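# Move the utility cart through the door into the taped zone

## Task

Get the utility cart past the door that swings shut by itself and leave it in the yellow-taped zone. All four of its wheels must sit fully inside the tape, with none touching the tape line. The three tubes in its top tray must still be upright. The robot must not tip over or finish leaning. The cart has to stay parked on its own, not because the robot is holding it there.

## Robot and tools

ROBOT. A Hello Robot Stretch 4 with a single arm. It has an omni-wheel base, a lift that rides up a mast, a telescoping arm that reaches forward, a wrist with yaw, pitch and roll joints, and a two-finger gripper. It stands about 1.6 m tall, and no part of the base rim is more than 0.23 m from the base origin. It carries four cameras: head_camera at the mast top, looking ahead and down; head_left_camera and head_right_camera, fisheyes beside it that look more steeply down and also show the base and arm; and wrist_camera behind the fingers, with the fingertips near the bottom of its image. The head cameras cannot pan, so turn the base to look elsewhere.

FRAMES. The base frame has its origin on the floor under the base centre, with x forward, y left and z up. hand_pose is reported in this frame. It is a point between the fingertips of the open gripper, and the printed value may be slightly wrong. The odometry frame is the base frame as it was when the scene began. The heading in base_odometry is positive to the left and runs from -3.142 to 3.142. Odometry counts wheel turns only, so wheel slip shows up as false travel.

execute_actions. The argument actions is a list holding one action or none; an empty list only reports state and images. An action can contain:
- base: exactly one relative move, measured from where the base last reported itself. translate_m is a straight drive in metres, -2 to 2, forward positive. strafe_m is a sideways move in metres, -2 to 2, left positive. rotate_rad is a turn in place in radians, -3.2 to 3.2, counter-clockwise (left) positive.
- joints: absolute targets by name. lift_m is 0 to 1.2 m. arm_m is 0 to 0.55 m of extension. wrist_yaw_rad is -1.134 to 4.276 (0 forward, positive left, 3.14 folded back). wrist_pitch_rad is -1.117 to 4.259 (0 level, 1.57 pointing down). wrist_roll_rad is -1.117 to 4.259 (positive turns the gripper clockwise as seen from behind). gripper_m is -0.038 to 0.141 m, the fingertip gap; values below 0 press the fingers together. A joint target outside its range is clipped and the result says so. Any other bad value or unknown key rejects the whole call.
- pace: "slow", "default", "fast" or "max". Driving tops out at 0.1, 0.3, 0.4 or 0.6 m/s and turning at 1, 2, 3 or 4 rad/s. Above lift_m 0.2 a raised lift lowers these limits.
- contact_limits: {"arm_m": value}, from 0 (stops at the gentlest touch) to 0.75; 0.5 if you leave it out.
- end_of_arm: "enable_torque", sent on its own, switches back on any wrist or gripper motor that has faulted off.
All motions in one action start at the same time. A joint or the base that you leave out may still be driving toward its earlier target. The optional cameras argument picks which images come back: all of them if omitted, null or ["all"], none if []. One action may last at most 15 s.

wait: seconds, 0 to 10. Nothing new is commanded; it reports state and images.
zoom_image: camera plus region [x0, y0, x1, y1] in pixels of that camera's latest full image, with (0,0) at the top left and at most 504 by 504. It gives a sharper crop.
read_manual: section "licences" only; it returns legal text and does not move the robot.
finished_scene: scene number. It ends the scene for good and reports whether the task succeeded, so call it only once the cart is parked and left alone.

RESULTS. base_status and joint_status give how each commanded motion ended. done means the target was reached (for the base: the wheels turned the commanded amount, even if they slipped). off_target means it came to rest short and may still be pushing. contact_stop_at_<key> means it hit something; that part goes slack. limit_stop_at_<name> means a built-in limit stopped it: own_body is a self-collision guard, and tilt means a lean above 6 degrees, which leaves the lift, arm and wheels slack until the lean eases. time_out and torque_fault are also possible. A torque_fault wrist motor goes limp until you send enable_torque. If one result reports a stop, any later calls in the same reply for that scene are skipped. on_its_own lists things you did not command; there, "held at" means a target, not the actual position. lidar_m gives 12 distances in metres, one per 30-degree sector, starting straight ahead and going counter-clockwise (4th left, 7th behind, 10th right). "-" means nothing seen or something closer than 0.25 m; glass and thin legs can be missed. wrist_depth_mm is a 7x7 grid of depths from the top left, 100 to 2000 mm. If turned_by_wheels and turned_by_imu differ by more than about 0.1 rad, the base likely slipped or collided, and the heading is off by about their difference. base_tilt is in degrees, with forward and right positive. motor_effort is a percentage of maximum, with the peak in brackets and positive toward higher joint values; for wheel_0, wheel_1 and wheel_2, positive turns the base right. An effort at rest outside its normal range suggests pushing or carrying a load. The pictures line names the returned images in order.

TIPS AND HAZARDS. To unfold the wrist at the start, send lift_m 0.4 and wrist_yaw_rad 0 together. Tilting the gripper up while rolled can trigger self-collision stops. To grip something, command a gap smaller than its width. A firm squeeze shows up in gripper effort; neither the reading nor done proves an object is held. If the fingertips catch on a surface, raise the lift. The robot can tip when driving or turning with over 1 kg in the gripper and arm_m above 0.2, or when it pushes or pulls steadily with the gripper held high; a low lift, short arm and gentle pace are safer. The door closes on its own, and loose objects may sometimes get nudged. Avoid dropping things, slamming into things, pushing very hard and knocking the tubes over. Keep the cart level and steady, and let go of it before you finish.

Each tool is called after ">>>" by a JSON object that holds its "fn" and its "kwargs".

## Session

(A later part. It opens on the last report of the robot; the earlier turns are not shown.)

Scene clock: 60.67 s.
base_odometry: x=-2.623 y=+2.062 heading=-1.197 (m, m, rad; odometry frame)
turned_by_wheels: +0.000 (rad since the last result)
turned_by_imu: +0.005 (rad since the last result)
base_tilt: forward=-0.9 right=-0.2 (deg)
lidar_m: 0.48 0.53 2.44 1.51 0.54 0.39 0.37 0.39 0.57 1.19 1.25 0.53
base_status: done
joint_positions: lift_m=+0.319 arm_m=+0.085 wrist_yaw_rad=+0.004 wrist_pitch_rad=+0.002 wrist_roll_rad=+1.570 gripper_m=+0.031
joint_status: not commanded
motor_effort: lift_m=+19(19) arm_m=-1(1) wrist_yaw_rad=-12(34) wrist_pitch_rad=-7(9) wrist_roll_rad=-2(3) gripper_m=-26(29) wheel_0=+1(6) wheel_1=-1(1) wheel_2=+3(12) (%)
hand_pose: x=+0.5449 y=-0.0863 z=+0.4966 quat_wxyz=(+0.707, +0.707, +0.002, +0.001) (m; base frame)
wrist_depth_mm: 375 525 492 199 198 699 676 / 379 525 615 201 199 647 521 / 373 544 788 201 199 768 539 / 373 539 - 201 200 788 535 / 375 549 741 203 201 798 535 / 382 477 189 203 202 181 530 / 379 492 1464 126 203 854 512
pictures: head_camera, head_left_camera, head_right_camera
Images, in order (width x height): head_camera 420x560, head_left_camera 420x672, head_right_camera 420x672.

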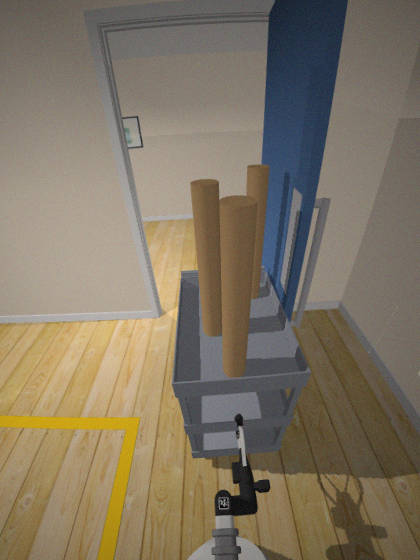

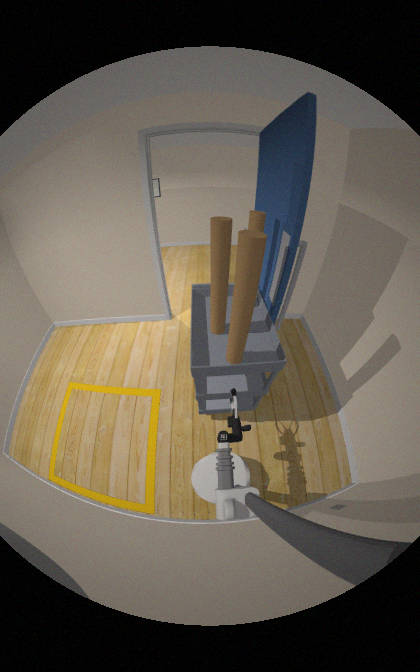

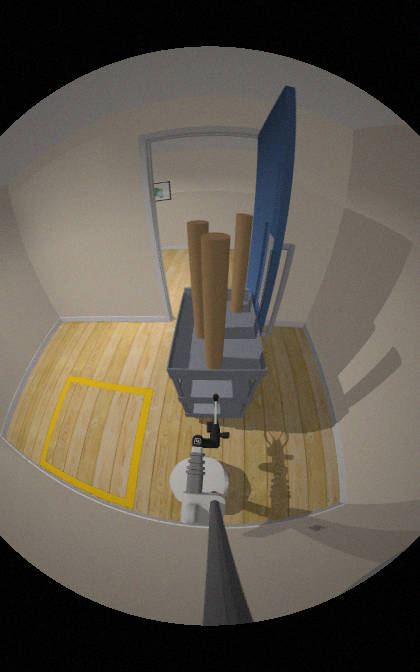

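>>> {"fn": "execute_actions", "kwargs": {"actions": [{"base":{"strafe_m":0.3},"joints":{"wrist_yaw_rad":-0.2},"pace":"slow"}], "cameras": ["head_camera"]}}

>>> {"fn": "execute_actions", "kwargs": {"actions": [{"base":{"strafe_m":0.3},"joints":{"wrist_yaw_rad":-0.5},"pace":"slow"}], "cameras": ["head_camera","head_right_camera"]}}

Scene clock: 65.47 s.
base_odometry: x=-2.344 y=+2.172 heading=-1.197 (m, m, rad; odometry frame)
turned_by_wheels: -0.001 (rad since the last result)
turned_by_imu: -0.002 (rad since the last result)
base_tilt: forward=-0.9 right=-0.2 (deg)
lidar_m: 0.48 1.78 2.32 1.51 0.56 0.38 0.37 0.39 0.54 1.49 1.58 0.48
base_status: done
joint_positions: lift_m=+0.319 arm_m=+0.085 wrist_yaw_rad=-0.207 wrist_pitch_rad=+0.002 wrist_roll_rad=+1.569 gripper_m=+0.031
joint_status: all done
on_its_own: wrist_yaw_rad is at rest, and its effort (+22) is outside its rest range (-13 to +13)
motor_effort: lift_m=+19(19) arm_m=-1(1) wrist_yaw_rad=+22(75) wrist_pitch_rad=-8(8) wrist_roll_rad=+0(4) gripper_m=-25(27) wheel_0=-3(12) wheel_1=-1(9) wheel_2=-4(11) (%)
hand_pose: x=+0.5203 y=-0.1449 z=+0.4966 quat_wxyz=(+0.704, +0.703, -0.072, -0.074) (m; base frame)
wrist_depth_mm: 373 591 609 181 180 615 512 / 377 539 750 185 184 723 539 / 373 539 1336 189 188 759 535 / 375 549 - 194 193 788 544 / 375 554 759 199 197 788 539 / 387 480 189 204 201 180 535 / 377 917 1336 126 768 1118 496
pictures: head_camera
Images, in order (width x height): head_camera 420x560.

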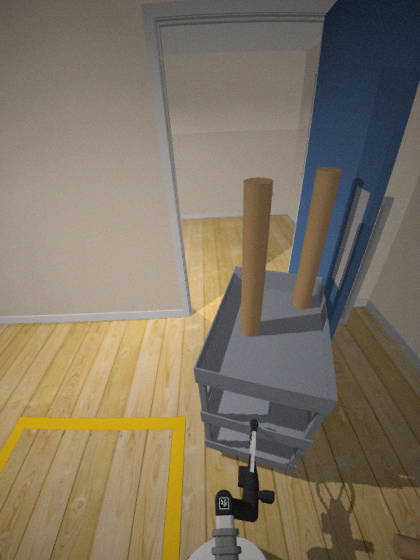

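Scene clock: 69.60 s.
base_odometry: x=-2.065 y=+2.281 heading=-1.198 (m, m, rad; odometry frame)
turned_by_wheels: +0.000 (rad since the last result)
turned_by_imu: -0.002 (rad since the last result)
base_tilt: forward=-0.9 right=-0.2 (deg)
lidar_m: 0.48 1.79 2.00 1.54 0.55 0.38 0.37 0.39 0.55 1.49 0.48 0.46
base_status: done
joint_positions: lift_m=+0.319 arm_m=+0.085 wrist_yaw_rad=-0.505 wrist_pitch_rad=+0.002 wrist_roll_rad=+1.570 gripper_m=+0.031
joint_status: all done
on_its_own: wrist_yaw_rad is at rest, and its effort (+17) is outside its rest range (-13 to +13)
motor_effort: lift_m=+19(19) arm_m=-1(1) wrist_yaw_rad=+17(77) wrist_pitch_rad=-9(9) wrist_roll_rad=-2(3) gripper_m=-26(25) wheel_0=-2(12) wheel_1=-1(3) wheel_2=-3(9) (%)
hand_pose: x=+0.4661 y=-0.2161 z=+0.4965 quat_wxyz=(+0.685, +0.685, -0.176, -0.178) (m; base frame)
wrist_depth_mm: 370 1983 1863 190 189 1138 691 / 375 535 768 192 190 741 535 / 373 539 1008 195 194 768 539 / 373 544 1537 198 196 798 535 / 373 549 759 200 199 788 535 / 384 480 188 203 202 179 535 / 382 492 - 126 205 1118 504
pictures: head_camera, head_right_camera
Images, in order (width x height): head_camera 420x560, head_right_camera 420x672.

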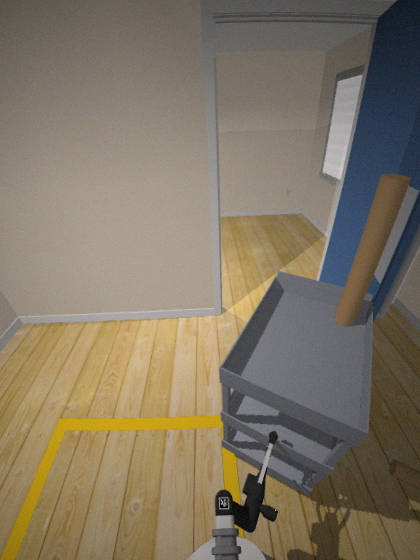

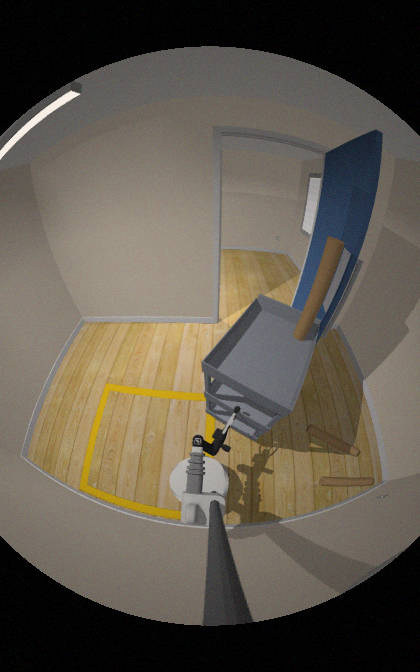

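The wrist motion jolted two tubes off the cart. I'll park the cart using slow base moves only, then put the tubes back.

>>> {"fn": "execute_actions", "kwargs": {"actions": [{"base":{"strafe_m":0.5},"pace":"slow"}], "cameras": ["head_camera","head_right_camera"]}}

Scene clock: 76.10 s.
base_odometry: x=-1.599 y=+2.463 heading=-1.198 (m, m, rad; odometry frame)
turned_by_wheels: +0.000 (rad since the last result)
turned_by_imu: -0.003 (rad since the last result)
base_tilt: forward=-1.0 right=-0.3 (deg)
lidar_m: 0.56 1.76 1.46 1.41 0.56 0.39 0.37 0.39 0.56 1.49 0.36 0.39
base_status: done
joint_positions: lift_m=+0.319 arm_m=+0.085 wrist_yaw_rad=-0.504 wrist_pitch_rad=+0.002 wrist_roll_rad=+1.569 gripper_m=+0.031
joint_status: not commanded
motor_effort: lift_m=+19(19) arm_m=-1(1) wrist_yaw_rad=+13(14) wrist_pitch_rad=-6(10) wrist_roll_rad=+1(2) gripper_m=-26(29) wheel_0=-3(10) wheel_1=+0(4) wheel_2=-2(2) (%)
hand_pose: x=+0.4663 y=-0.2160 z=+0.4967 quat_wxyz=(+0.685, +0.684, -0.176, -0.177) (m; base frame)
wrist_depth_mm: 373 530 124 121 120 654 554 / 377 539 135 132 131 707 544 / 373 539 153 146 144 750 544 / 370 539 1661 161 159 1118 539 / 373 544 1499 181 183 1138 508 / 379 1430 191 208 200 180 484 / 382 1366 1366 127 1308 1160 559
pictures: head_camera, head_right_camera
Images, in order (width x height): head_camera 420x560, head_right_camera 420x672.

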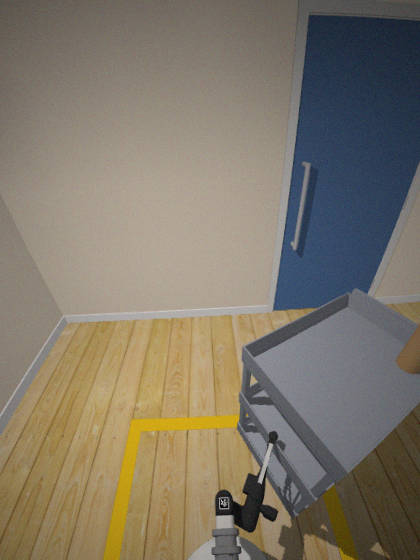

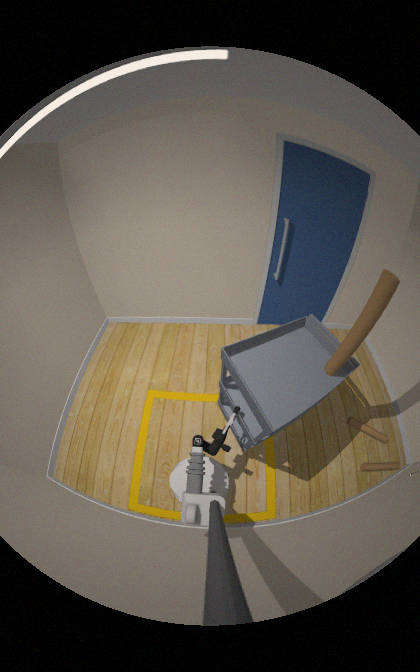

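>>> {"fn": "execute_actions", "kwargs": {"actions": [{"joints":{"gripper_m":0.141}}], "cameras": []}}

>>> {"fn": "execute_actions", "kwargs": {"actions": [{"base":{"strafe_m":0.34},"joints":{"arm_m":0}}], "cameras": []}}

>>> {"fn": "execute_actions", "kwargs": {"actions": [{"base":{"translate_m":0.26},"joints":{"wrist_yaw_rad":0.9}}], "cameras": []}}

>>> {"fn": "execute_actions", "kwargs": {"actions": [{"base":{"rotate_rad":-1.06}}], "cameras": ["head_camera","head_right_camera"]}}

Scene clock: 79.53 s.
base_odometry: x=-1.599 y=+2.463 heading=-1.198 (m, m, rad; odometry frame)
turned_by_wheels: +0.001 (rad since the last result)
turned_by_imu: +0.001 (rad since the last result)
base_tilt: forward=-0.9 right=-0.1 (deg)
lidar_m: 0.59 1.76 1.47 1.40 0.56 0.41 0.37 0.39 0.56 1.51 0.38 0.39
base_status: not commanded
joint_positions: lift_m=+0.319 arm_m=+0.085 wrist_yaw_rad=-0.499 wrist_pitch_rad=+0.002 wrist_roll_rad=+1.570 gripper_m=+0.141
joint_status: all done
motor_effort: lift_m=+19(19) arm_m=-1(1) wrist_yaw_rad=-2(17) wrist_pitch_rad=-6(8) wrist_roll_rad=+1(2) gripper_m=-1(19) wheel_0=+2(3) wheel_1=+1(1) wheel_2=-1(2) (%)
hand_pose: x=+0.4674 y=-0.2149 z=+0.4967 quat_wxyz=(+0.685, +0.685, -0.174, -0.175) (m; base frame)
wrist_depth_mm: 373 530 131 128 127 676 554 / 377 539 144 140 139 732 544 / 370 539 163 155 153 750 539 / 373 549 1661 173 172 691 544 / 370 508 1499 196 199 1060 508 / 379 477 222 219 217 197 477 / 379 1336 1366 132 1336 1118 778
pictures: none
No camera images: the call's "cameras" was empty. Leave "cameras" out to get every camera's image.

Scene clock: 82.00 s.
base_odometry: x=-1.282 y=+2.587 heading=-1.198 (m, m, rad; odometry frame)
turned_by_wheels: +0.000 (rad since the last result)
turned_by_imu: +0.000 (rad since the last result)
base_tilt: forward=-1.0 right=-0.2 (deg)
lidar_m: 1.71 1.55 1.13 1.07 0.55 0.41 0.38 0.40 0.56 1.52 0.67 0.72
base_status: done
joint_positions: lift_m=+0.319 arm_m=+0.003 wrist_yaw_rad=-0.500 wrist_pitch_rad=+0.002 wrist_roll_rad=+1.570 gripper_m=+0.141
joint_status: all done
joint sent to its limit — the command would take arm_m past its lower limit, so that joint was sent only as far as its limit.
motor_effort: lift_m=+19(19) arm_m=-6(6) wrist_yaw_rad=+1(1) wrist_pitch_rad=-9(10) wrist_roll_rad=+2(2) gripper_m=+1(1) wheel_0=+1(6) wheel_1=-1(8) wheel_2=-1(2) (%)
hand_pose: x=+0.3855 y=-0.2150 z=+0.4966 quat_wxyz=(+0.685, +0.685, -0.174, -0.176) (m; base frame)
wrist_depth_mm: 469 525 991 462 1983 798 452 / - 539 - 508 1921 768 480 / 1983 574 1921 564 1863 634 525 / 1756 1756 1756 1708 1708 1138 732 / 1661 1708 1618 1618 1618 1060 768 / 1576 1537 1464 1537 1499 198 759 / 1464 1430 1430 132 1430 1118 741
pictures: none
No camera images: the call's "cameras" was empty. Leave "cameras" out to get every camera's image.

Scene clock: 84.33 s.
base_odometry: x=-1.187 y=+2.345 heading=-1.198 (m, m, rad; odometry frame)
turned_by_wheels: +0.000 (rad since the last result)
turned_by_imu: +0.001 (rad since the last result)
base_tilt: forward=-0.9 right=-0.3 (deg)
lidar_m: 1.45 1.51 1.12 1.08 0.93 0.68 0.63 0.67 0.91 0.57 0.56 1.50
base_status: done
joint_positions: lift_m=+0.319 arm_m=+0.003 wrist_yaw_rad=+0.900 wrist_pitch_rad=+0.002 wrist_roll_rad=+1.570 gripper_m=+0.141
joint_status: all done
motor_effort: lift_m=+19(19) arm_m=-5(5) wrist_yaw_rad=+5(9) wrist_pitch_rad=-9(8) wrist_roll_rad=+0(0) gripper_m=+1(0) wheel_0=-1(4) wheel_1=-1(2) wheel_2=+0(9) (%)
hand_pose: x=+0.4220 y=+0.1715 z=+0.4966 quat_wxyz=(+0.637, +0.636, +0.308, +0.307) (m; base frame)
wrist_depth_mm: 1229 1205 1229 1205 1160 1138 768 / 1397 1397 1397 1336 1336 1160 768 / 1537 1576 1576 1537 1499 1160 768 / 1397 1430 1430 1397 1397 1160 768 / 1281 1281 1255 1255 1229 1060 768 / 1182 1160 1138 1160 1118 197 768 / 1078 1078 1078 133 1078 1042 759
pictures: none
No camera images: the call's "cameras" was empty. Leave "cameras" out to get every camera's image.

Scene clock: 86.07 s.
base_odometry: x=-1.187 y=+2.345 heading=-2.258 (m, m, rad; odometry frame)
turned_by_wheels: -1.060 (rad since the last result)
turned_by_imu: -1.075 (rad since the last result)
base_tilt: forward=-0.9 right=-0.2 (deg)
lidar_m: 0.55 1.51 1.44 1.48 1.13 1.07 0.96 0.68 0.64 0.64 0.90 0.57
base_status: done
joint_positions: lift_m=+0.319 arm_m=+0.003 wrist_yaw_rad=+0.900 wrist_pitch_rad=+0.002 wrist_roll_rad=+1.570 gripper_m=+0.141
joint_status: not commanded
motor_effort: lift_m=+19(19) arm_m=-5(5) wrist_yaw_rad=+1(0) wrist_pitch_rad=-8(6) wrist_roll_rad=+0(2) gripper_m=+3(1) wheel_0=-1(5) wheel_1=-2(4) wheel_2=+0(6) (%)
hand_pose: x=+0.4220 y=+0.1716 z=+0.4966 quat_wxyz=(+0.637, +0.636, +0.308, +0.307) (m; base frame)
wrist_depth_mm: 290 289 290 273 278 278 277 / 1430 1430 1397 1397 1397 1182 778 / 1430 1397 1366 1397 1366 1138 778 / 1397 1366 1366 1397 1366 1160 778 / 1366 1336 1366 1308 1308 1098 768 / 1308 1336 1308 1308 1308 197 759 / 1281 1308 1308 132 1255 1098 750
pictures: head_camera, head_right_camera
Images, in order (width x height): head_camera 420x560, head_right_camera 420x672.

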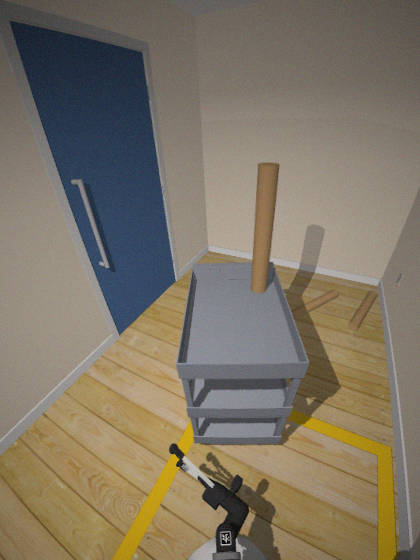

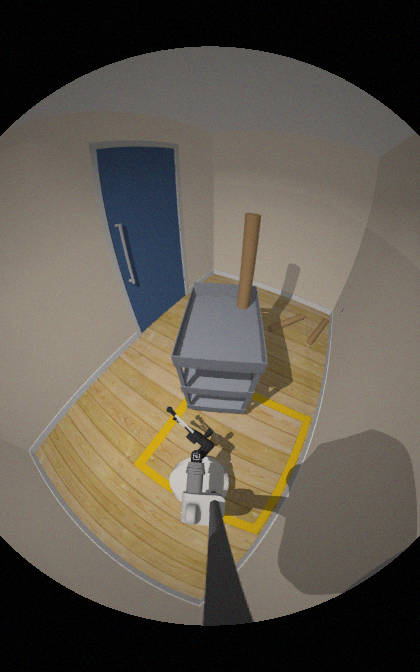

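>>> {"fn": "execute_actions", "kwargs": {"actions": [{"joints":{"wrist_yaw_rad":0},"base":{"strafe_m":-0.03}}], "cameras": ["wrist_camera"]}}

Scene clock: 87.33 s.
base_odometry: x=-1.211 y=+2.364 heading=-2.258 (m, m, rad; odometry frame)
turned_by_wheels: +0.000 (rad since the last result)
turned_by_imu: +0.000 (rad since the last result)
base_tilt: forward=-1.0 right=-0.2 (deg)
lidar_m: 0.55 0.60 1.46 1.52 1.16 1.10 0.91 0.65 0.61 0.63 0.88 0.56
base_status: done
joint_positions: lift_m=+0.319 arm_m=+0.003 wrist_yaw_rad=+0.001 wrist_pitch_rad=+0.002 wrist_roll_rad=+1.570 gripper_m=+0.141
joint_status: all done
motor_effort: lift_m=+19(19) arm_m=-5(5) wrist_yaw_rad=-2(4) wrist_pitch_rad=-10(9) wrist_roll_rad=+1(1) gripper_m=+2(1) wheel_0=-2(7) wheel_1=+0(8) wheel_2=+0(1) (%)
hand_pose: x=+0.4627 y=-0.0873 z=+0.4966 quat_wxyz=(+0.708, +0.707, +0.001, -0.001) (m; base frame)
wrist_depth_mm: 336 332 329 320 322 320 320 / 362 544 - 325 1921 1008 512 / 375 539 - 329 1708 820 539 / 373 544 - 332 1921 809 535 / 373 512 - 338 1863 741 535 / 382 484 946 343 342 198 535 / 382 508 1708 132 1708 1060 544
pictures: wrist_camera
camera_calibration (this result's frames):
wrist_camera: T_world_to_cam=[[0.0411335, -0.0241467, -0.998862, 0.48287], [-0.0421116, 0.998778, -0.0258789, 0.169704], [0.998266, 0.0431281, 0.0400664, -0.249182], [0, 0, 0, 1]] pos_world=[0.236034, -0.14709, 0.496696]
Images, in order (width x height): wrist_camera 616x392.

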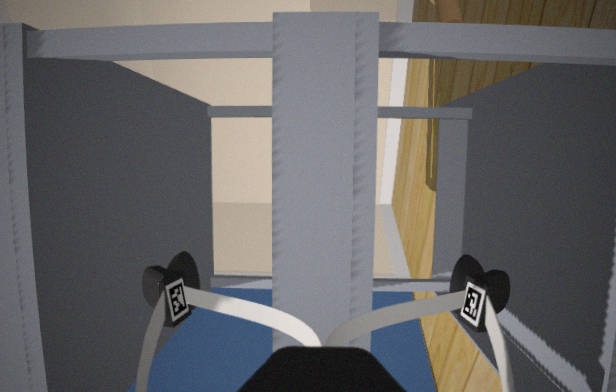

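>>> {"fn": "execute_actions", "kwargs": {"actions": [{"joints":{"arm_m":0.135}}], "cameras": []}}

>>> {"fn": "execute_actions", "kwargs": {"actions": [{"joints":{"gripper_m":0.04},"pace":"slow"}], "cameras": []}}

>>> {"fn": "execute_actions", "kwargs": {"actions": [{"base":{"translate_m":-0.6},"pace":"slow"}], "cameras": ["head_camera","head_left_camera","head_right_camera"]}}

Scene clock: 89.27 s.
base_odometry: x=-1.211 y=+2.364 heading=-2.258 (m, m, rad; odometry frame)
turned_by_wheels: +0.000 (rad since the last result)
turned_by_imu: +0.000 (rad since the last result)
base_tilt: forward=-0.9 right=-0.2 (deg)
lidar_m: 0.54 0.58 1.46 1.53 1.14 1.09 0.92 0.65 0.61 0.64 0.86 0.57
base_status: not commanded
joint_positions: lift_m=+0.319 arm_m=+0.134 wrist_yaw_rad=+0.000 wrist_pitch_rad=+0.002 wrist_roll_rad=+1.570 gripper_m=+0.141
joint_status: all done
motor_effort: lift_m=+19(19) arm_m=+5(6) wrist_yaw_rad=+2(0) wrist_pitch_rad=-7(9) wrist_roll_rad=+1(0) gripper_m=+2(1) wheel_0=-2(2) wheel_1=+0(0) wheel_2=+0(0) (%)
hand_pose: x=+0.5935 y=-0.0874 z=+0.4966 quat_wxyz=(+0.708, +0.707, +0.001, -0.001) (m; base frame)
wrist_depth_mm: 410 - - 193 192 1160 768 / 379 539 768 195 195 750 521 / 375 544 - 200 198 778 535 / 375 549 - 202 202 788 535 / 375 517 842 205 206 741 539 / 384 484 211 208 207 197 535 / 379 508 1618 132 878 1060 535
pictures: none
No camera images: the call's "cameras" was empty. Leave "cameras" out to get every camera's image.

Scene clock: 93.73 s.
base_odometry: x=-1.211 y=+2.364 heading=-2.258 (m, m, rad; odometry frame)
turned_by_wheels: +0.000 (rad since the last result)
turned_by_imu: +0.001 (rad since the last result)
base_tilt: forward=-0.8 right=-0.1 (deg)
lidar_m: 0.55 0.59 1.45 1.52 1.16 1.09 0.93 0.65 0.61 0.64 0.86 0.54
base_status: not commanded
joint_positions: lift_m=+0.319 arm_m=+0.134 wrist_yaw_rad=+0.002 wrist_pitch_rad=+0.010 wrist_roll_rad=+1.569 gripper_m=+0.040
joint_status: all done
on_its_own: wrist_pitch_rad is at rest, and its effort (-31) is outside its rest range (-23 to +23)
motor_effort: lift_m=+21(21) arm_m=+3(5) wrist_yaw_rad=-6(6) wrist_pitch_rad=-31(30) wrist_roll_rad=+1(0) gripper_m=-21(22) wheel_0=-2(1) wheel_1=-1(0) wheel_2=+1(1) (%)
hand_pose: x=+0.5940 y=-0.0868 z=+0.4941 quat_wxyz=(+0.708, +0.707, +0.004, -0.003) (m; base frame)
wrist_depth_mm: - - 186 184 185 1078 750 / 392 564 189 187 188 741 517 / 387 569 193 189 190 768 521 / 389 569 798 194 193 768 521 / 387 574 798 196 197 759 517 / 397 504 190 200 198 609 525 / 397 530 1537 133 1576 627 525
pictures: none
No camera images: the call's "cameras" was empty. Leave "cameras" out to get every camera's image.

Scene clock: 101.00 s.
base_odometry: x=-0.830 y=+2.827 heading=-2.258 (m, m, rad; odometry frame)
turned_by_wheels: +0.000 (rad since the last result)
turned_by_imu: +0.002 (rad since the last result)
base_tilt: forward=-0.9 right=-0.2 (deg)
lidar_m: 0.55 0.61 1.75 0.84 0.59 0.56 0.49 0.35 0.32 0.34 0.47 0.56
base_status: done
joint_positions: lift_m=+0.319 arm_m=+0.135 wrist_yaw_rad=+0.003 wrist_pitch_rad=+0.008 wrist_roll_rad=+1.568 gripper_m=+0.040
joint_status: not commanded
on_its_own: wrist_pitch_rad is at rest, and its effort (-26) is outside its rest range (-23 to +23)
motor_effort: lift_m=+21(21) arm_m=+2(3) wrist_yaw_rad=-7(12) wrist_pitch_rad=-26(32) wrist_roll_rad=+5(4) gripper_m=-24(22) wheel_0=-1(3) wheel_1=-2(1) wheel_2=+3(9) (%)
hand_pose: x=+0.5942 y=-0.0866 z=+0.4947 quat_wxyz=(+0.708, +0.706, +0.004, -0.002) (m; base frame)
wrist_depth_mm: 387 - 173 171 171 1118 504 / 387 559 180 176 177 723 539 / 384 564 186 182 183 759 525 / 382 564 778 188 190 768 525 / 382 564 788 195 196 768 521 / 394 525 191 201 198 621 535 / 394 496 1808 135 1661 1078 512
pictures: head_camera, head_left_camera, head_right_camera
Images, in order (width x height): head_camera 420x560, head_left_camera 420x672, head_right_camera 420x672.

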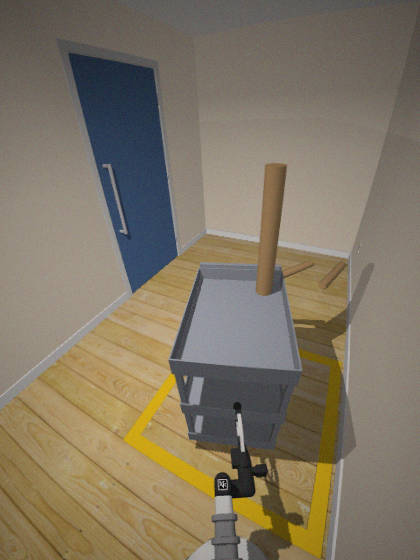

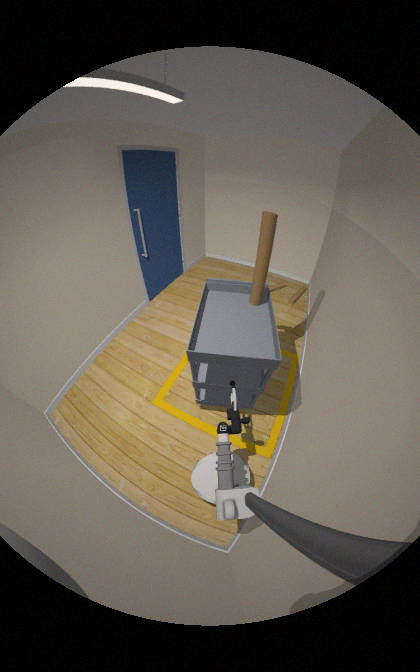

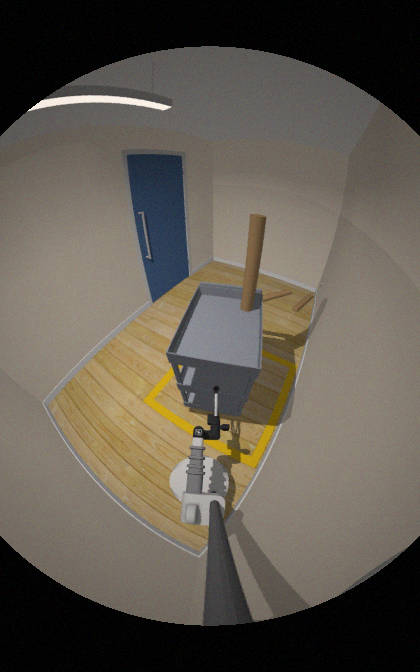

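>>> {"fn": "execute_actions", "kwargs": {"actions": [{"joints":{"gripper_m":0.141},"pace":"slow"}], "cameras": []}}

>>> {"fn": "execute_actions", "kwargs": {"actions": [{"joints":{"arm_m":0.002}}], "cameras": []}}

>>> {"fn": "execute_actions", "kwargs": {"actions": [{"base":{"rotate_rad":1.06}}], "cameras": []}}

>>> {"fn": "execute_actions", "kwargs": {"actions": [{"base":{"translate_m":1.2},"joints":{"wrist_roll_rad":0,"wrist_pitch_rad":1.3},"pace":"max"}], "cameras": []}}

>>> {"fn": "execute_actions", "kwargs": {"actions": [{"base":{"rotate_rad":-1.55},"pace":"fast"}], "cameras": ["head_camera","head_right_camera"]}}

Scene clock: 106.30 s.
base_odometry: x=-0.830 y=+2.827 heading=-2.258 (m, m, rad; odometry frame)
turned_by_wheels: +0.000 (rad since the last result)
turned_by_imu: +0.001 (rad since the last result)
base_tilt: forward=-1.0 right=-0.2 (deg)
lidar_m: 0.56 0.64 1.76 0.83 0.59 0.57 0.50 0.36 0.32 0.33 0.48 0.57
base_status: not commanded
joint_positions: lift_m=+0.319 arm_m=+0.135 wrist_yaw_rad=+0.000 wrist_pitch_rad=+0.003 wrist_roll_rad=+1.570 gripper_m=+0.141
joint_status: all done
motor_effort: lift_m=+21(21) arm_m=+2(3) wrist_yaw_rad=+0(8) wrist_pitch_rad=-11(27) wrist_roll_rad=+0(4) gripper_m=+2(17) wheel_0=+0(1) wheel_1=-1(1) wheel_2=+1(3) (%)
hand_pose: x=+0.5940 y=-0.0874 z=+0.4962 quat_wxyz=(+0.708, +0.707, +0.001, -0.001) (m; base frame)
wrist_depth_mm: 377 - - 179 179 1160 549 / 377 544 741 185 184 723 535 / 373 549 759 190 190 768 539 / 377 554 - 196 196 788 539 / 377 512 831 202 203 741 535 / 384 484 213 208 206 197 530 / 384 508 1921 132 917 1118 521
pictures: none
No camera images: the call's "cameras" was empty. Leave "cameras" out to get every camera's image.

Scene clock: 107.73 s.
base_odometry: x=-0.830 y=+2.827 heading=-2.258 (m, m, rad; odometry frame)
turned_by_wheels: +0.000 (rad since the last result)
turned_by_imu: +0.000 (rad since the last result)
base_tilt: forward=-0.9 right=-0.1 (deg)
lidar_m: 0.56 0.63 1.75 0.84 0.59 0.55 0.51 0.35 0.34 0.35 0.46 0.56
base_status: not commanded
joint_positions: lift_m=+0.319 arm_m=+0.003 wrist_yaw_rad=+0.000 wrist_pitch_rad=+0.003 wrist_roll_rad=+1.570 gripper_m=+0.141
joint_status: all done
motor_effort: lift_m=+21(21) arm_m=-5(5) wrist_yaw_rad=+0(1) wrist_pitch_rad=-9(10) wrist_roll_rad=-1(1) gripper_m=-2(1) wheel_0=+0(0) wheel_1=-1(1) wheel_2=+0(1) (%)
hand_pose: x=+0.4627 y=-0.0874 z=+0.4963 quat_wxyz=(+0.708, +0.707, +0.001, -0.001) (m; base frame)
wrist_depth_mm: 312 314 310 300 300 303 300 / 379 539 - 309 1756 809 539 / 373 544 - 319 1921 798 544 / 375 544 - 330 1863 809 539 / 375 512 960 340 946 741 535 / 382 480 - 347 351 198 530 / 379 508 1921 132 1921 1118 525
pictures: none
No camera images: the call's "cameras" was empty. Leave "cameras" out to get every camera's image.

Scene clock: 109.47 s.
base_odometry: x=-0.830 y=+2.828 heading=-1.198 (m, m, rad; odometry frame)
turned_by_wheels: +1.060 (rad since the last result)
turned_by_imu: +1.076 (rad since the last result)
base_tilt: forward=-1.0 right=-0.2 (deg)
lidar_m: 1.75 0.83 0.60 0.55 0.48 0.34 0.33 0.35 0.47 0.57 0.54 1.81
base_status: done
joint_positions: lift_m=+0.319 arm_m=+0.003 wrist_yaw_rad=+0.000 wrist_pitch_rad=+0.003 wrist_roll_rad=+1.570 gripper_m=+0.141
joint_status: not commanded
motor_effort: lift_m=+20(21) arm_m=-6(5) wrist_yaw_rad=+1(0) wrist_pitch_rad=-9(9) wrist_roll_rad=+1(0) gripper_m=+1(1) wheel_0=+0(5) wheel_1=-1(7) wheel_2=+0(6) (%)
hand_pose: x=+0.4627 y=-0.0874 z=+0.4964 quat_wxyz=(+0.708, +0.707, +0.001, -0.001) (m; base frame)
wrist_depth_mm: 1576 1576 1537 1499 1499 1118 759 / 1576 1537 1537 1537 1464 1160 778 / 1537 1576 1537 1499 1464 1160 768 / 1576 1576 1537 1499 1537 1160 778 / 1576 1618 1537 1576 1464 1060 778 / 1576 1618 1537 1537 1499 197 768 / 1397 1430 1537 132 1499 1118 741
pictures: none
No camera images: the call's "cameras" was empty. Leave "cameras" out to get every camera's image.

Scene clock: 113.17 s.
base_odometry: x=-0.393 y=+1.710 heading=-1.199 (m, m, rad; odometry frame)
turned_by_wheels: +0.000 (rad since the last result)
turned_by_imu: +0.003 (rad since the last result)
base_tilt: forward=-0.9 right=-0.1 (deg)
lidar_m: 0.54 0.57 0.59 0.57 0.59 0.82 1.53 0.87 0.97 2.26 0.81 0.57
base_status: done
joint_positions: lift_m=+0.319 arm_m=+0.003 wrist_yaw_rad=+0.000 wrist_pitch_rad=+1.300 wrist_roll_rad=+0.001 gripper_m=+0.141
joint_status: all done
motor_effort: lift_m=+20(20) arm_m=-5(5) wrist_yaw_rad=+2(1) wrist_pitch_rad=-2(6) wrist_roll_rad=-2(6) gripper_m=+1(1) wheel_0=-1(8) wheel_1=-2(8) wheel_2=-1(13) (%)
hand_pose: x=+0.2512 y=-0.0874 z=+0.2191 quat_wxyz=(+0.796, +0.000, +0.605, +0.000) (m; base frame)
wrist_depth_mm: 473 477 466 462 455 452 449 / 517 508 500 504 500 496 492 / 496 488 484 484 480 473 473 / 484 473 469 462 459 459 459 / 462 459 449 449 445 442 439 / 442 436 310 433 427 198 424 / 427 244 250 142 421 413 410
pictures: none
No camera images: the call's "cameras" was empty. Leave "cameras" out to get every camera's image.

Scene clock: 114.90 s.
base_odometry: x=-0.393 y=+1.710 heading=-2.749 (m, m, rad; odometry frame)
turned_by_wheels: -1.550 (rad since the last result)
turned_by_imu: -1.572 (rad since the last result)
base_tilt: forward=-0.8 right=-0.1 (deg)
lidar_m: 2.19 0.81 0.58 0.54 0.56 0.60 0.56 0.59 0.82 1.54 0.88 0.97
base_status: done
joint_positions: lift_m=+0.319 arm_m=+0.003 wrist_yaw_rad=+0.000 wrist_pitch_rad=+1.300 wrist_roll_rad=+0.000 gripper_m=+0.141
joint_status: not commanded
motor_effort: lift_m=+20(20) arm_m=-4(5) wrist_yaw_rad=+0(0) wrist_pitch_rad=-3(4) wrist_roll_rad=-3(0) gripper_m=+2(1) wheel_0=+1(6) wheel_1=+0(5) wheel_2=+0(6) (%)
hand_pose: x=+0.2512 y=-0.0874 z=+0.2191 quat_wxyz=(+0.796, +0.000, +0.605, +0.000) (m; base frame)
wrist_depth_mm: 535 535 525 521 517 517 508 / 517 508 504 500 500 496 488 / 500 496 484 480 480 477 473 / 477 473 469 466 459 455 455 / 459 459 452 445 449 442 439 / 442 439 310 436 427 198 424 / 424 242 250 142 418 415 407
pictures: head_camera, head_right_camera
Images, in order (width x height): head_camera 420x560, head_right_camera 420x672.

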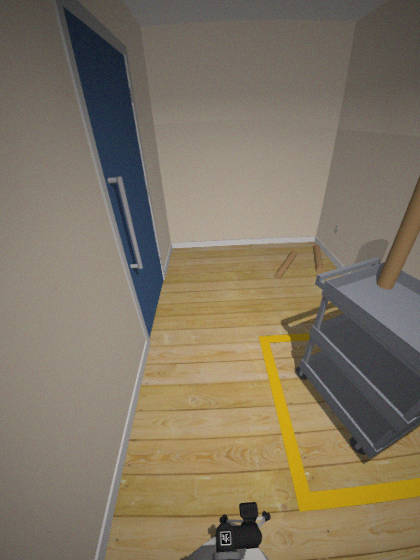

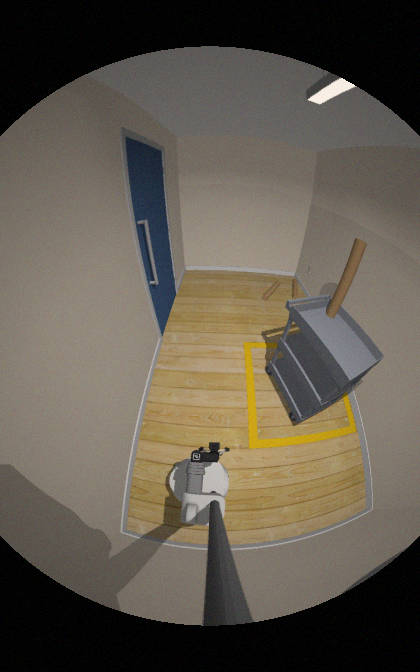

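>>> {"fn": "execute_actions", "kwargs": {"actions": [{"base":{"translate_m":1.9},"pace":"max"}], "cameras": []}}

>>> {"fn": "execute_actions", "kwargs": {"actions": [{"base":{"rotate_rad":-0.7},"pace":"fast"}], "cameras": ["head_camera","head_right_camera"]}}

Scene clock: 120.33 s.
base_odometry: x=-2.148 y=+0.982 heading=-2.749 (m, m, rad; odometry frame)
turned_by_wheels: +0.000 (rad since the last result)
turned_by_imu: +0.005 (rad since the last result)
base_tilt: forward=-0.9 right=-0.2 (deg)
lidar_m: 1.24 0.79 0.56 0.53 0.57 0.78 2.36 1.01 1.10 1.54 1.60 1.30
base_status: done
joint_positions: lift_m=+0.319 arm_m=+0.003 wrist_yaw_rad=+0.000 wrist_pitch_rad=+1.300 wrist_roll_rad=+0.000 gripper_m=+0.141
joint_status: not commanded
motor_effort: lift_m=+20(20) arm_m=-5(5) wrist_yaw_rad=+1(0) wrist_pitch_rad=-3(4) wrist_roll_rad=-1(3) gripper_m=+1(1) wheel_0=+0(7) wheel_1=+0(6) wheel_2=-1(13) (%)
hand_pose: x=+0.2512 y=-0.0874 z=+0.2191 quat_wxyz=(+0.796, +0.000, +0.605, +0.000) (m; base frame)
wrist_depth_mm: 539 535 530 521 517 512 508 / 517 512 508 500 496 492 496 / 492 488 484 484 477 473 473 / 480 477 469 466 459 455 459 / 459 455 452 449 445 442 439 / 445 439 310 439 424 198 421 / 430 242 250 143 415 413 413
pictures: none
No camera images: the call's "cameras" was empty. Leave "cameras" out to get every camera's image.

Scene clock: 121.63 s.
base_odometry: x=-2.148 y=+0.982 heading=+2.834 (m, m, rad; odometry frame)
turned_by_wheels: -0.700 (rad since the last result)
turned_by_imu: -0.710 (rad since the last result)
base_tilt: forward=-0.9 right=-0.3 (deg)
lidar_m: 1.37 1.24 0.98 0.60 0.54 0.54 0.61 1.33 1.02 1.01 1.54 1.55
base_status: done
joint_positions: lift_m=+0.319 arm_m=+0.003 wrist_yaw_rad=+0.000 wrist_pitch_rad=+1.301 wrist_roll_rad=+0.000 gripper_m=+0.141
joint_status: not commanded
motor_effort: lift_m=+20(20) arm_m=-5(5) wrist_yaw_rad=-1(1) wrist_pitch_rad=-4(3) wrist_roll_rad=-2(3) gripper_m=+4(1) wheel_0=+0(6) wheel_1=-1(7) wheel_2=+0(6) (%)
hand_pose: x=+0.2511 y=-0.0874 z=+0.2191 quat_wxyz=(+0.796, +0.000, +0.605, +0.000) (m; base frame)
wrist_depth_mm: 535 530 530 517 512 517 508 / 517 512 504 500 496 496 496 / 492 492 488 488 480 477 473 / 477 473 469 466 462 455 459 / 462 455 452 449 449 442 439 / 445 436 324 436 424 198 424 / 427 242 250 142 418 413 413
pictures: head_camera, head_right_camera
Images, in order (width x height): head_camera 420x560, head_right_camera 420x672.

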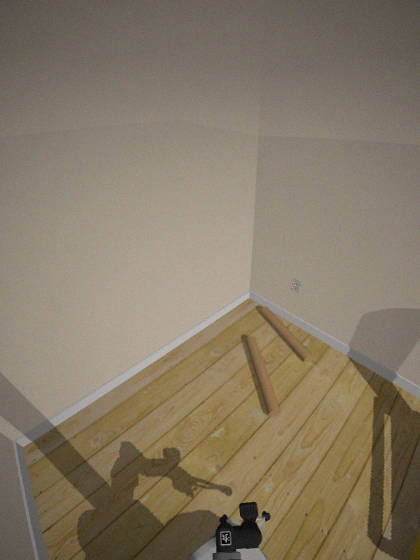

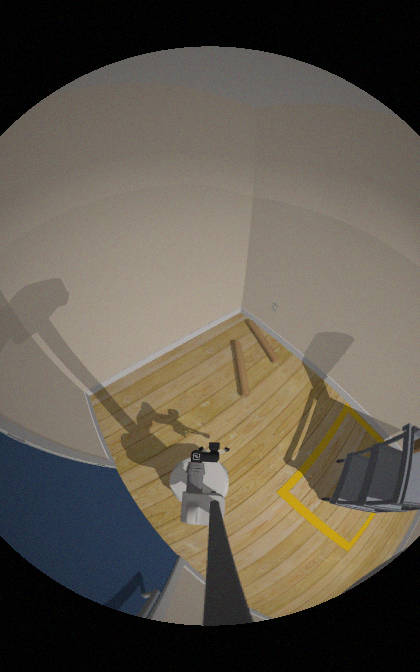

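>>> {"fn": "execute_actions", "kwargs": {"actions": [{"base":{"rotate_rad":0.09},"joints":{"wrist_pitch_rad":1.57},"pace":"fast"}], "cameras": []}}

>>> {"fn": "execute_actions", "kwargs": {"actions": [{"base":{"strafe_m":-0.34},"joints":{"arm_m":0.38},"pace":"fast"}], "cameras": []}}

>>> {"fn": "execute_actions", "kwargs": {"actions": [{"base":{"translate_m":0.5},"joints":{"lift_m":0.27},"pace":"fast"}], "cameras": ["head_camera","wrist_camera"]}}

Scene clock: 123.43 s.
base_odometry: x=-2.148 y=+0.982 heading=+2.925 (m, m, rad; odometry frame)
turned_by_wheels: +0.090 (rad since the last result)
turned_by_imu: +0.092 (rad since the last result)
base_tilt: forward=-1.0 right=-0.2 (deg)
lidar_m: 1.34 1.23 0.87 0.60 0.54 0.56 0.73 1.68 1.01 1.05 1.54 1.57
base_status: done
joint_positions: lift_m=+0.319 arm_m=+0.003 wrist_yaw_rad=+0.000 wrist_pitch_rad=+1.457 wrist_roll_rad=+0.003 gripper_m=+0.141
joint_status: wrist_pitch_rad limit_stop_at_own_body (moved +0.157 of +0.269)
on_its_own: wrist_pitch_rad is held at +1.464, not at your +1.570, since a limit_stop_at_own_body; lift_m is slack since a limit_stop_at_own_body; arm_m is slack since a limit_stop_at_own_body
motor_effort: lift_m=+19(20) arm_m=+0(5) wrist_yaw_rad=+3(3) wrist_pitch_rad=+17(30) wrist_roll_rad=-10(8) gripper_m=-1(3) wheel_0=+0(4) wheel_1=+0(6) wheel_2=+0(5) (%)
hand_pose: x=+0.2068 y=-0.0874 z=+0.2105 quat_wxyz=(+0.746, +0.001, +0.666, -0.001) (m; base frame)
wrist_depth_mm: 477 466 462 466 455 452 449 / 473 466 462 459 452 449 442 / 459 455 455 452 445 442 436 / 455 445 449 442 442 436 436 / 445 445 439 436 436 433 430 / 449 232 224 254 427 198 424 / 229 224 223 142 281 421 418
pictures: none
No camera images: the call's "cameras" was empty. Leave "cameras" out to get every camera's image.

not run: a stop came earlier in this reply.

not run: a stop came earlier in this reply.

>>> {"fn": "execute_actions", "kwargs": {"actions": [{"base":{"strafe_m":-0.34},"joints":{"arm_m":0.38,"lift_m":0.33},"pace":"fast"}], "cameras": []}}

>>> {"fn": "execute_actions", "kwargs": {"actions": [{"base":{"translate_m":0.5},"joints":{"lift_m":0.27,"wrist_pitch_rad":1.57},"pace":"fast"}], "cameras": ["head_camera","wrist_camera"]}}

Scene clock: 125.83 s.
base_odometry: x=-2.075 y=+1.314 heading=+2.924 (m, m, rad; odometry frame)
turned_by_wheels: +0.000 (rad since the last result)
turned_by_imu: +0.002 (rad since the last result)
base_tilt: forward=-0.9 right=-0.2 (deg)
lidar_m: 1.56 1.43 1.28 0.90 0.83 0.78 1.09 2.31 0.69 0.74 1.26 1.29
base_status: done
joint_positions: lift_m=+0.330 arm_m=+0.379 wrist_yaw_rad=+0.000 wrist_pitch_rad=+1.464 wrist_roll_rad=+0.000 gripper_m=+0.141
joint_status: all done
on_its_own: wrist_pitch_rad is held at +1.464, not at your +1.570, since a limit_stop_at_own_body
motor_effort: lift_m=+21(24) arm_m=+5(5) wrist_yaw_rad=+0(1) wrist_pitch_rad=-3(17) wrist_roll_rad=-1(8) gripper_m=-2(2) wheel_0=-1(10) wheel_1=-1(10) wheel_2=+0(2) (%)
hand_pose: x=+0.5807 y=-0.0874 z=+0.2212 quat_wxyz=(+0.744, +0.000, +0.668, +0.000) (m; base frame)
wrist_depth_mm: 477 477 473 387 459 462 459 / 473 469 462 384 459 455 449 / 466 462 462 455 455 445 449 / 462 462 455 452 445 442 442 / 455 449 452 445 442 439 436 / 452 449 442 439 433 199 430 / 445 442 436 142 433 427 427
pictures: none
No camera images: the call's "cameras" was empty. Leave "cameras" out to get every camera's image.

Scene clock: 128.43 s.
base_odometry: x=-2.563 y=+1.422 heading=+2.924 (m, m, rad; odometry frame)
turned_by_wheels: +0.000 (rad since the last result)
turned_by_imu: +0.001 (rad since the last result)
base_tilt: forward=-0.9 right=-0.2 (deg)
lidar_m: 1.11 1.02 1.06 1.20 1.10 1.14 1.47 1.01 0.98 1.03 0.97 0.99
base_status: done
joint_positions: lift_m=+0.270 arm_m=+0.379 wrist_yaw_rad=+0.000 wrist_pitch_rad=+1.570 wrist_roll_rad=+0.000 gripper_m=+0.141
joint_status: all done
motor_effort: lift_m=+17(19) arm_m=+5(5) wrist_yaw_rad=+1(1) wrist_pitch_rad=-2(3) wrist_roll_rad=-1(0) gripper_m=+1(1) wheel_0=-1(8) wheel_1=-1(6) wheel_2=+1(11) (%)
hand_pose: x=+0.5503 y=-0.0874 z=+0.1599 quat_wxyz=(+0.707, +0.000, +0.707, +0.000) (m; base frame)
wrist_depth_mm: 389 384 379 301 375 370 368 / 392 387 382 303 377 368 373 / 397 392 389 304 379 373 373 / 394 392 387 306 382 375 375 / 394 392 387 309 382 377 375 / 394 392 392 306 382 198 377 / 402 397 392 142 387 384 379
pictures: head_camera, wrist_camera
camera_calibration (this result's frames):
wrist_camera: T_world_to_cam=[[0.0228185, -0.998808, -0.0431433, -0.0850023], [-0.998875, -0.0245715, 0.0405483, 0.591258], [-0.0415601, 0.0421695, -0.998246, 0.41498], [0, 0, 0, 1]] pos_world=[0.60978, -0.0878724, 0.38661]
Images, in order (width x height): head_camera 420x560, wrist_camera 616x392.

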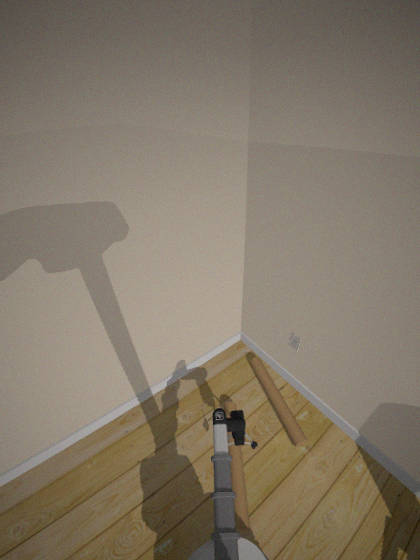

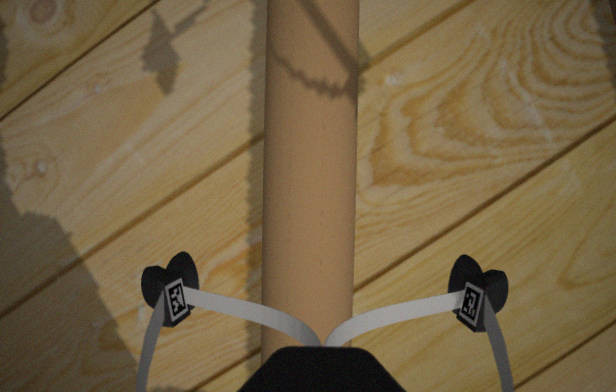

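>>> {"fn": "execute_actions", "kwargs": {"actions": [{"joints":{"lift_m":0.158},"base":{"strafe_m":0.01}}], "cameras": []}}

>>> {"fn": "execute_actions", "kwargs": {"actions": [{"joints":{"gripper_m":0.03}}], "cameras": ["wrist_camera"]}}

>>> {"fn": "execute_actions", "kwargs": {"actions": [{"joints":{"lift_m":0.7},"base":{"translate_m":-0.3}}], "cameras": ["head_camera","wrist_camera"]}}

Scene clock: 130.57 s.
base_odometry: x=-2.566 y=+1.412 heading=+2.924 (m, m, rad; odometry frame)
turned_by_wheels: +0.000 (rad since the last result)
turned_by_imu: +0.000 (rad since the last result)
base_tilt: forward=-0.8 right=-0.1 (deg)
lidar_m: 1.11 1.02 1.05 1.18 1.09 1.14 1.46 1.03 0.98 1.06 0.98 1.02
base_status: done
joint_positions: lift_m=+0.158 arm_m=+0.379 wrist_yaw_rad=+0.000 wrist_pitch_rad=+1.570 wrist_roll_rad=+0.000 gripper_m=+0.141
joint_status: all done
motor_effort: lift_m=+16(19) arm_m=+5(5) wrist_yaw_rad=+0(1) wrist_pitch_rad=-2(2) wrist_roll_rad=-1(2) gripper_m=+0(0) wheel_0=+0(7) wheel_1=-2(6) wheel_2=+0(1) (%)
hand_pose: x=+0.5503 y=-0.0874 z=+0.0479 quat_wxyz=(+0.707, +0.000, +0.707, +0.000) (m; base frame)
wrist_depth_mm: 276 273 271 188 266 264 262 / 277 274 271 189 265 264 263 / 278 277 273 190 267 266 265 / 279 278 276 191 270 267 265 / 281 278 274 192 270 266 267 / 283 278 216 191 201 199 267 / 283 279 278 142 272 271 270
pictures: none
No camera images: the call's "cameras" was empty. Leave "cameras" out to get every camera's image.

Scene clock: 132.67 s.
base_odometry: x=-2.566 y=+1.412 heading=+2.924 (m, m, rad; odometry frame)
turned_by_wheels: +0.000 (rad since the last result)
turned_by_imu: +0.000 (rad since the last result)
base_tilt: forward=-0.9 right=-0.2 (deg)
lidar_m: 0.76 1.02 1.05 1.18 1.10 1.12 1.47 1.02 1.00 1.06 0.97 0.99
base_status: not commanded
joint_positions: lift_m=+0.158 arm_m=+0.379 wrist_yaw_rad=+0.000 wrist_pitch_rad=+1.570 wrist_roll_rad=+0.000 gripper_m=+0.031
joint_status: all done
motor_effort: lift_m=+17(17) arm_m=+5(5) wrist_yaw_rad=+0(2) wrist_pitch_rad=-1(2) wrist_roll_rad=-2(2) gripper_m=-23(28) wheel_0=+0(1) wheel_1=-2(2) wheel_2=+0(0) (%)
hand_pose: x=+0.5503 y=-0.0874 z=+0.0478 quat_wxyz=(+0.707, +0.000, +0.707, +0.000) (m; base frame)
wrist_depth_mm: 274 273 270 174 189 264 260 / 276 273 272 175 191 263 262 / 277 276 271 176 195 265 263 / 279 276 273 178 198 267 264 / 279 278 276 179 203 268 266 / 282 278 190 181 186 267 268 / 282 279 278 131 272 270 268
pictures: wrist_camera
camera_calibration (this result's frames):
wrist_camera: T_world_to_cam=[[0.0228147, -0.998808, -0.0431455, -0.0898335], [-0.998872, -0.0245717, 0.0406425, 0.595773], [-0.0416542, 0.0421695, -0.998242, 0.303184], [0, 0, 0, 1]] pos_world=[0.609779, -0.0878724, 0.274561]
Images, in order (width x height): wrist_camera 616x392.

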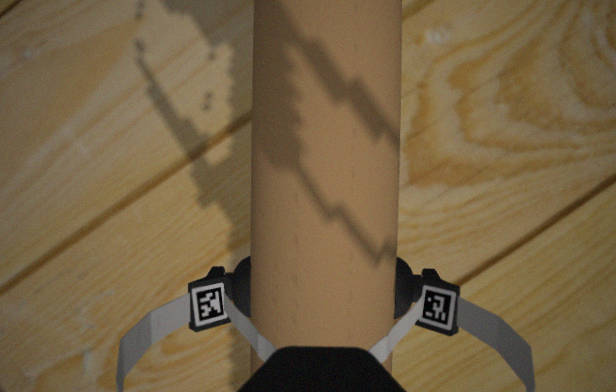

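Scene clock: 135.77 s.
base_odometry: x=-2.273 y=+1.347 heading=+2.924 (m, m, rad; odometry frame)
turned_by_wheels: +0.000 (rad since the last result)
turned_by_imu: +0.000 (rad since the last result)
base_tilt: forward=-1.0 right=-0.2 (deg)
lidar_m: 0.26 1.25 1.29 1.00 0.93 0.95 1.22 2.48 0.81 0.89 1.14 0.25
base_status: done
joint_positions: lift_m=+0.700 arm_m=+0.379 wrist_yaw_rad=+0.000 wrist_pitch_rad=+1.570 wrist_roll_rad=+0.000 gripper_m=+0.031
joint_status: all done
motor_effort: lift_m=+23(25) arm_m=+5(5) wrist_yaw_rad=+0(0) wrist_pitch_rad=-3(3) wrist_roll_rad=+0(1) gripper_m=-24(26) wheel_0=-1(5) wheel_1=+1(4) wheel_2=+0(8) (%)
hand_pose: x=+0.5503 y=-0.0874 z=+0.5894 quat_wxyz=(+0.707, +0.000, +0.707, +0.000) (m; base frame)
wrist_depth_mm: 820 809 809 174 189 788 788 / 809 809 820 175 191 788 778 / 831 820 809 176 194 798 788 / 831 831 831 178 198 798 788 / 854 820 820 179 202 798 809 / 831 842 190 180 186 798 798 / 842 842 820 131 820 798 809
pictures: head_camera, wrist_camera
camera_calibration (this result's frames):
wrist_camera: T_world_to_cam=[[0.0228185, -0.998808, -0.0431434, -0.0664724], [-0.998875, -0.0245716, 0.0405511, 0.573853], [-0.0415629, 0.0421695, -0.998246, 0.843731], [0, 0, 0, 1]] pos_world=[0.609792, -0.0878724, 0.816113]
Images, in order (width x height): head_camera 420x560, wrist_camera 616x392.

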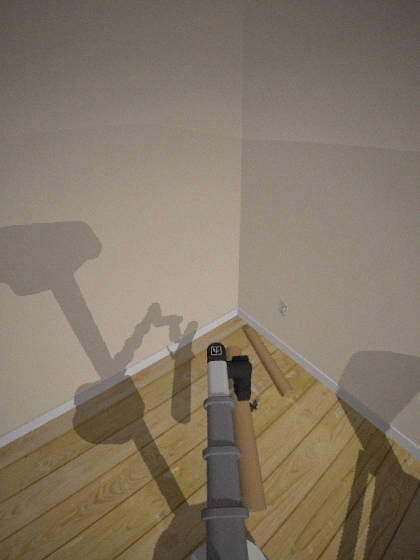

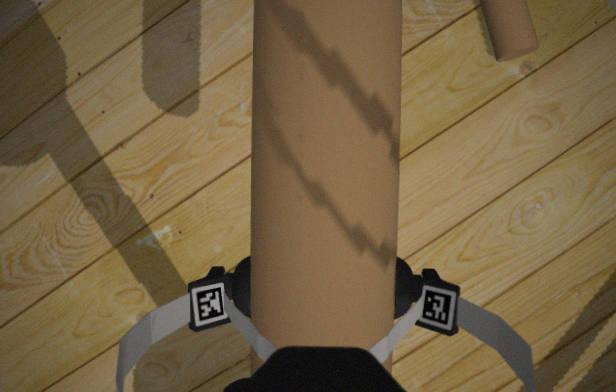

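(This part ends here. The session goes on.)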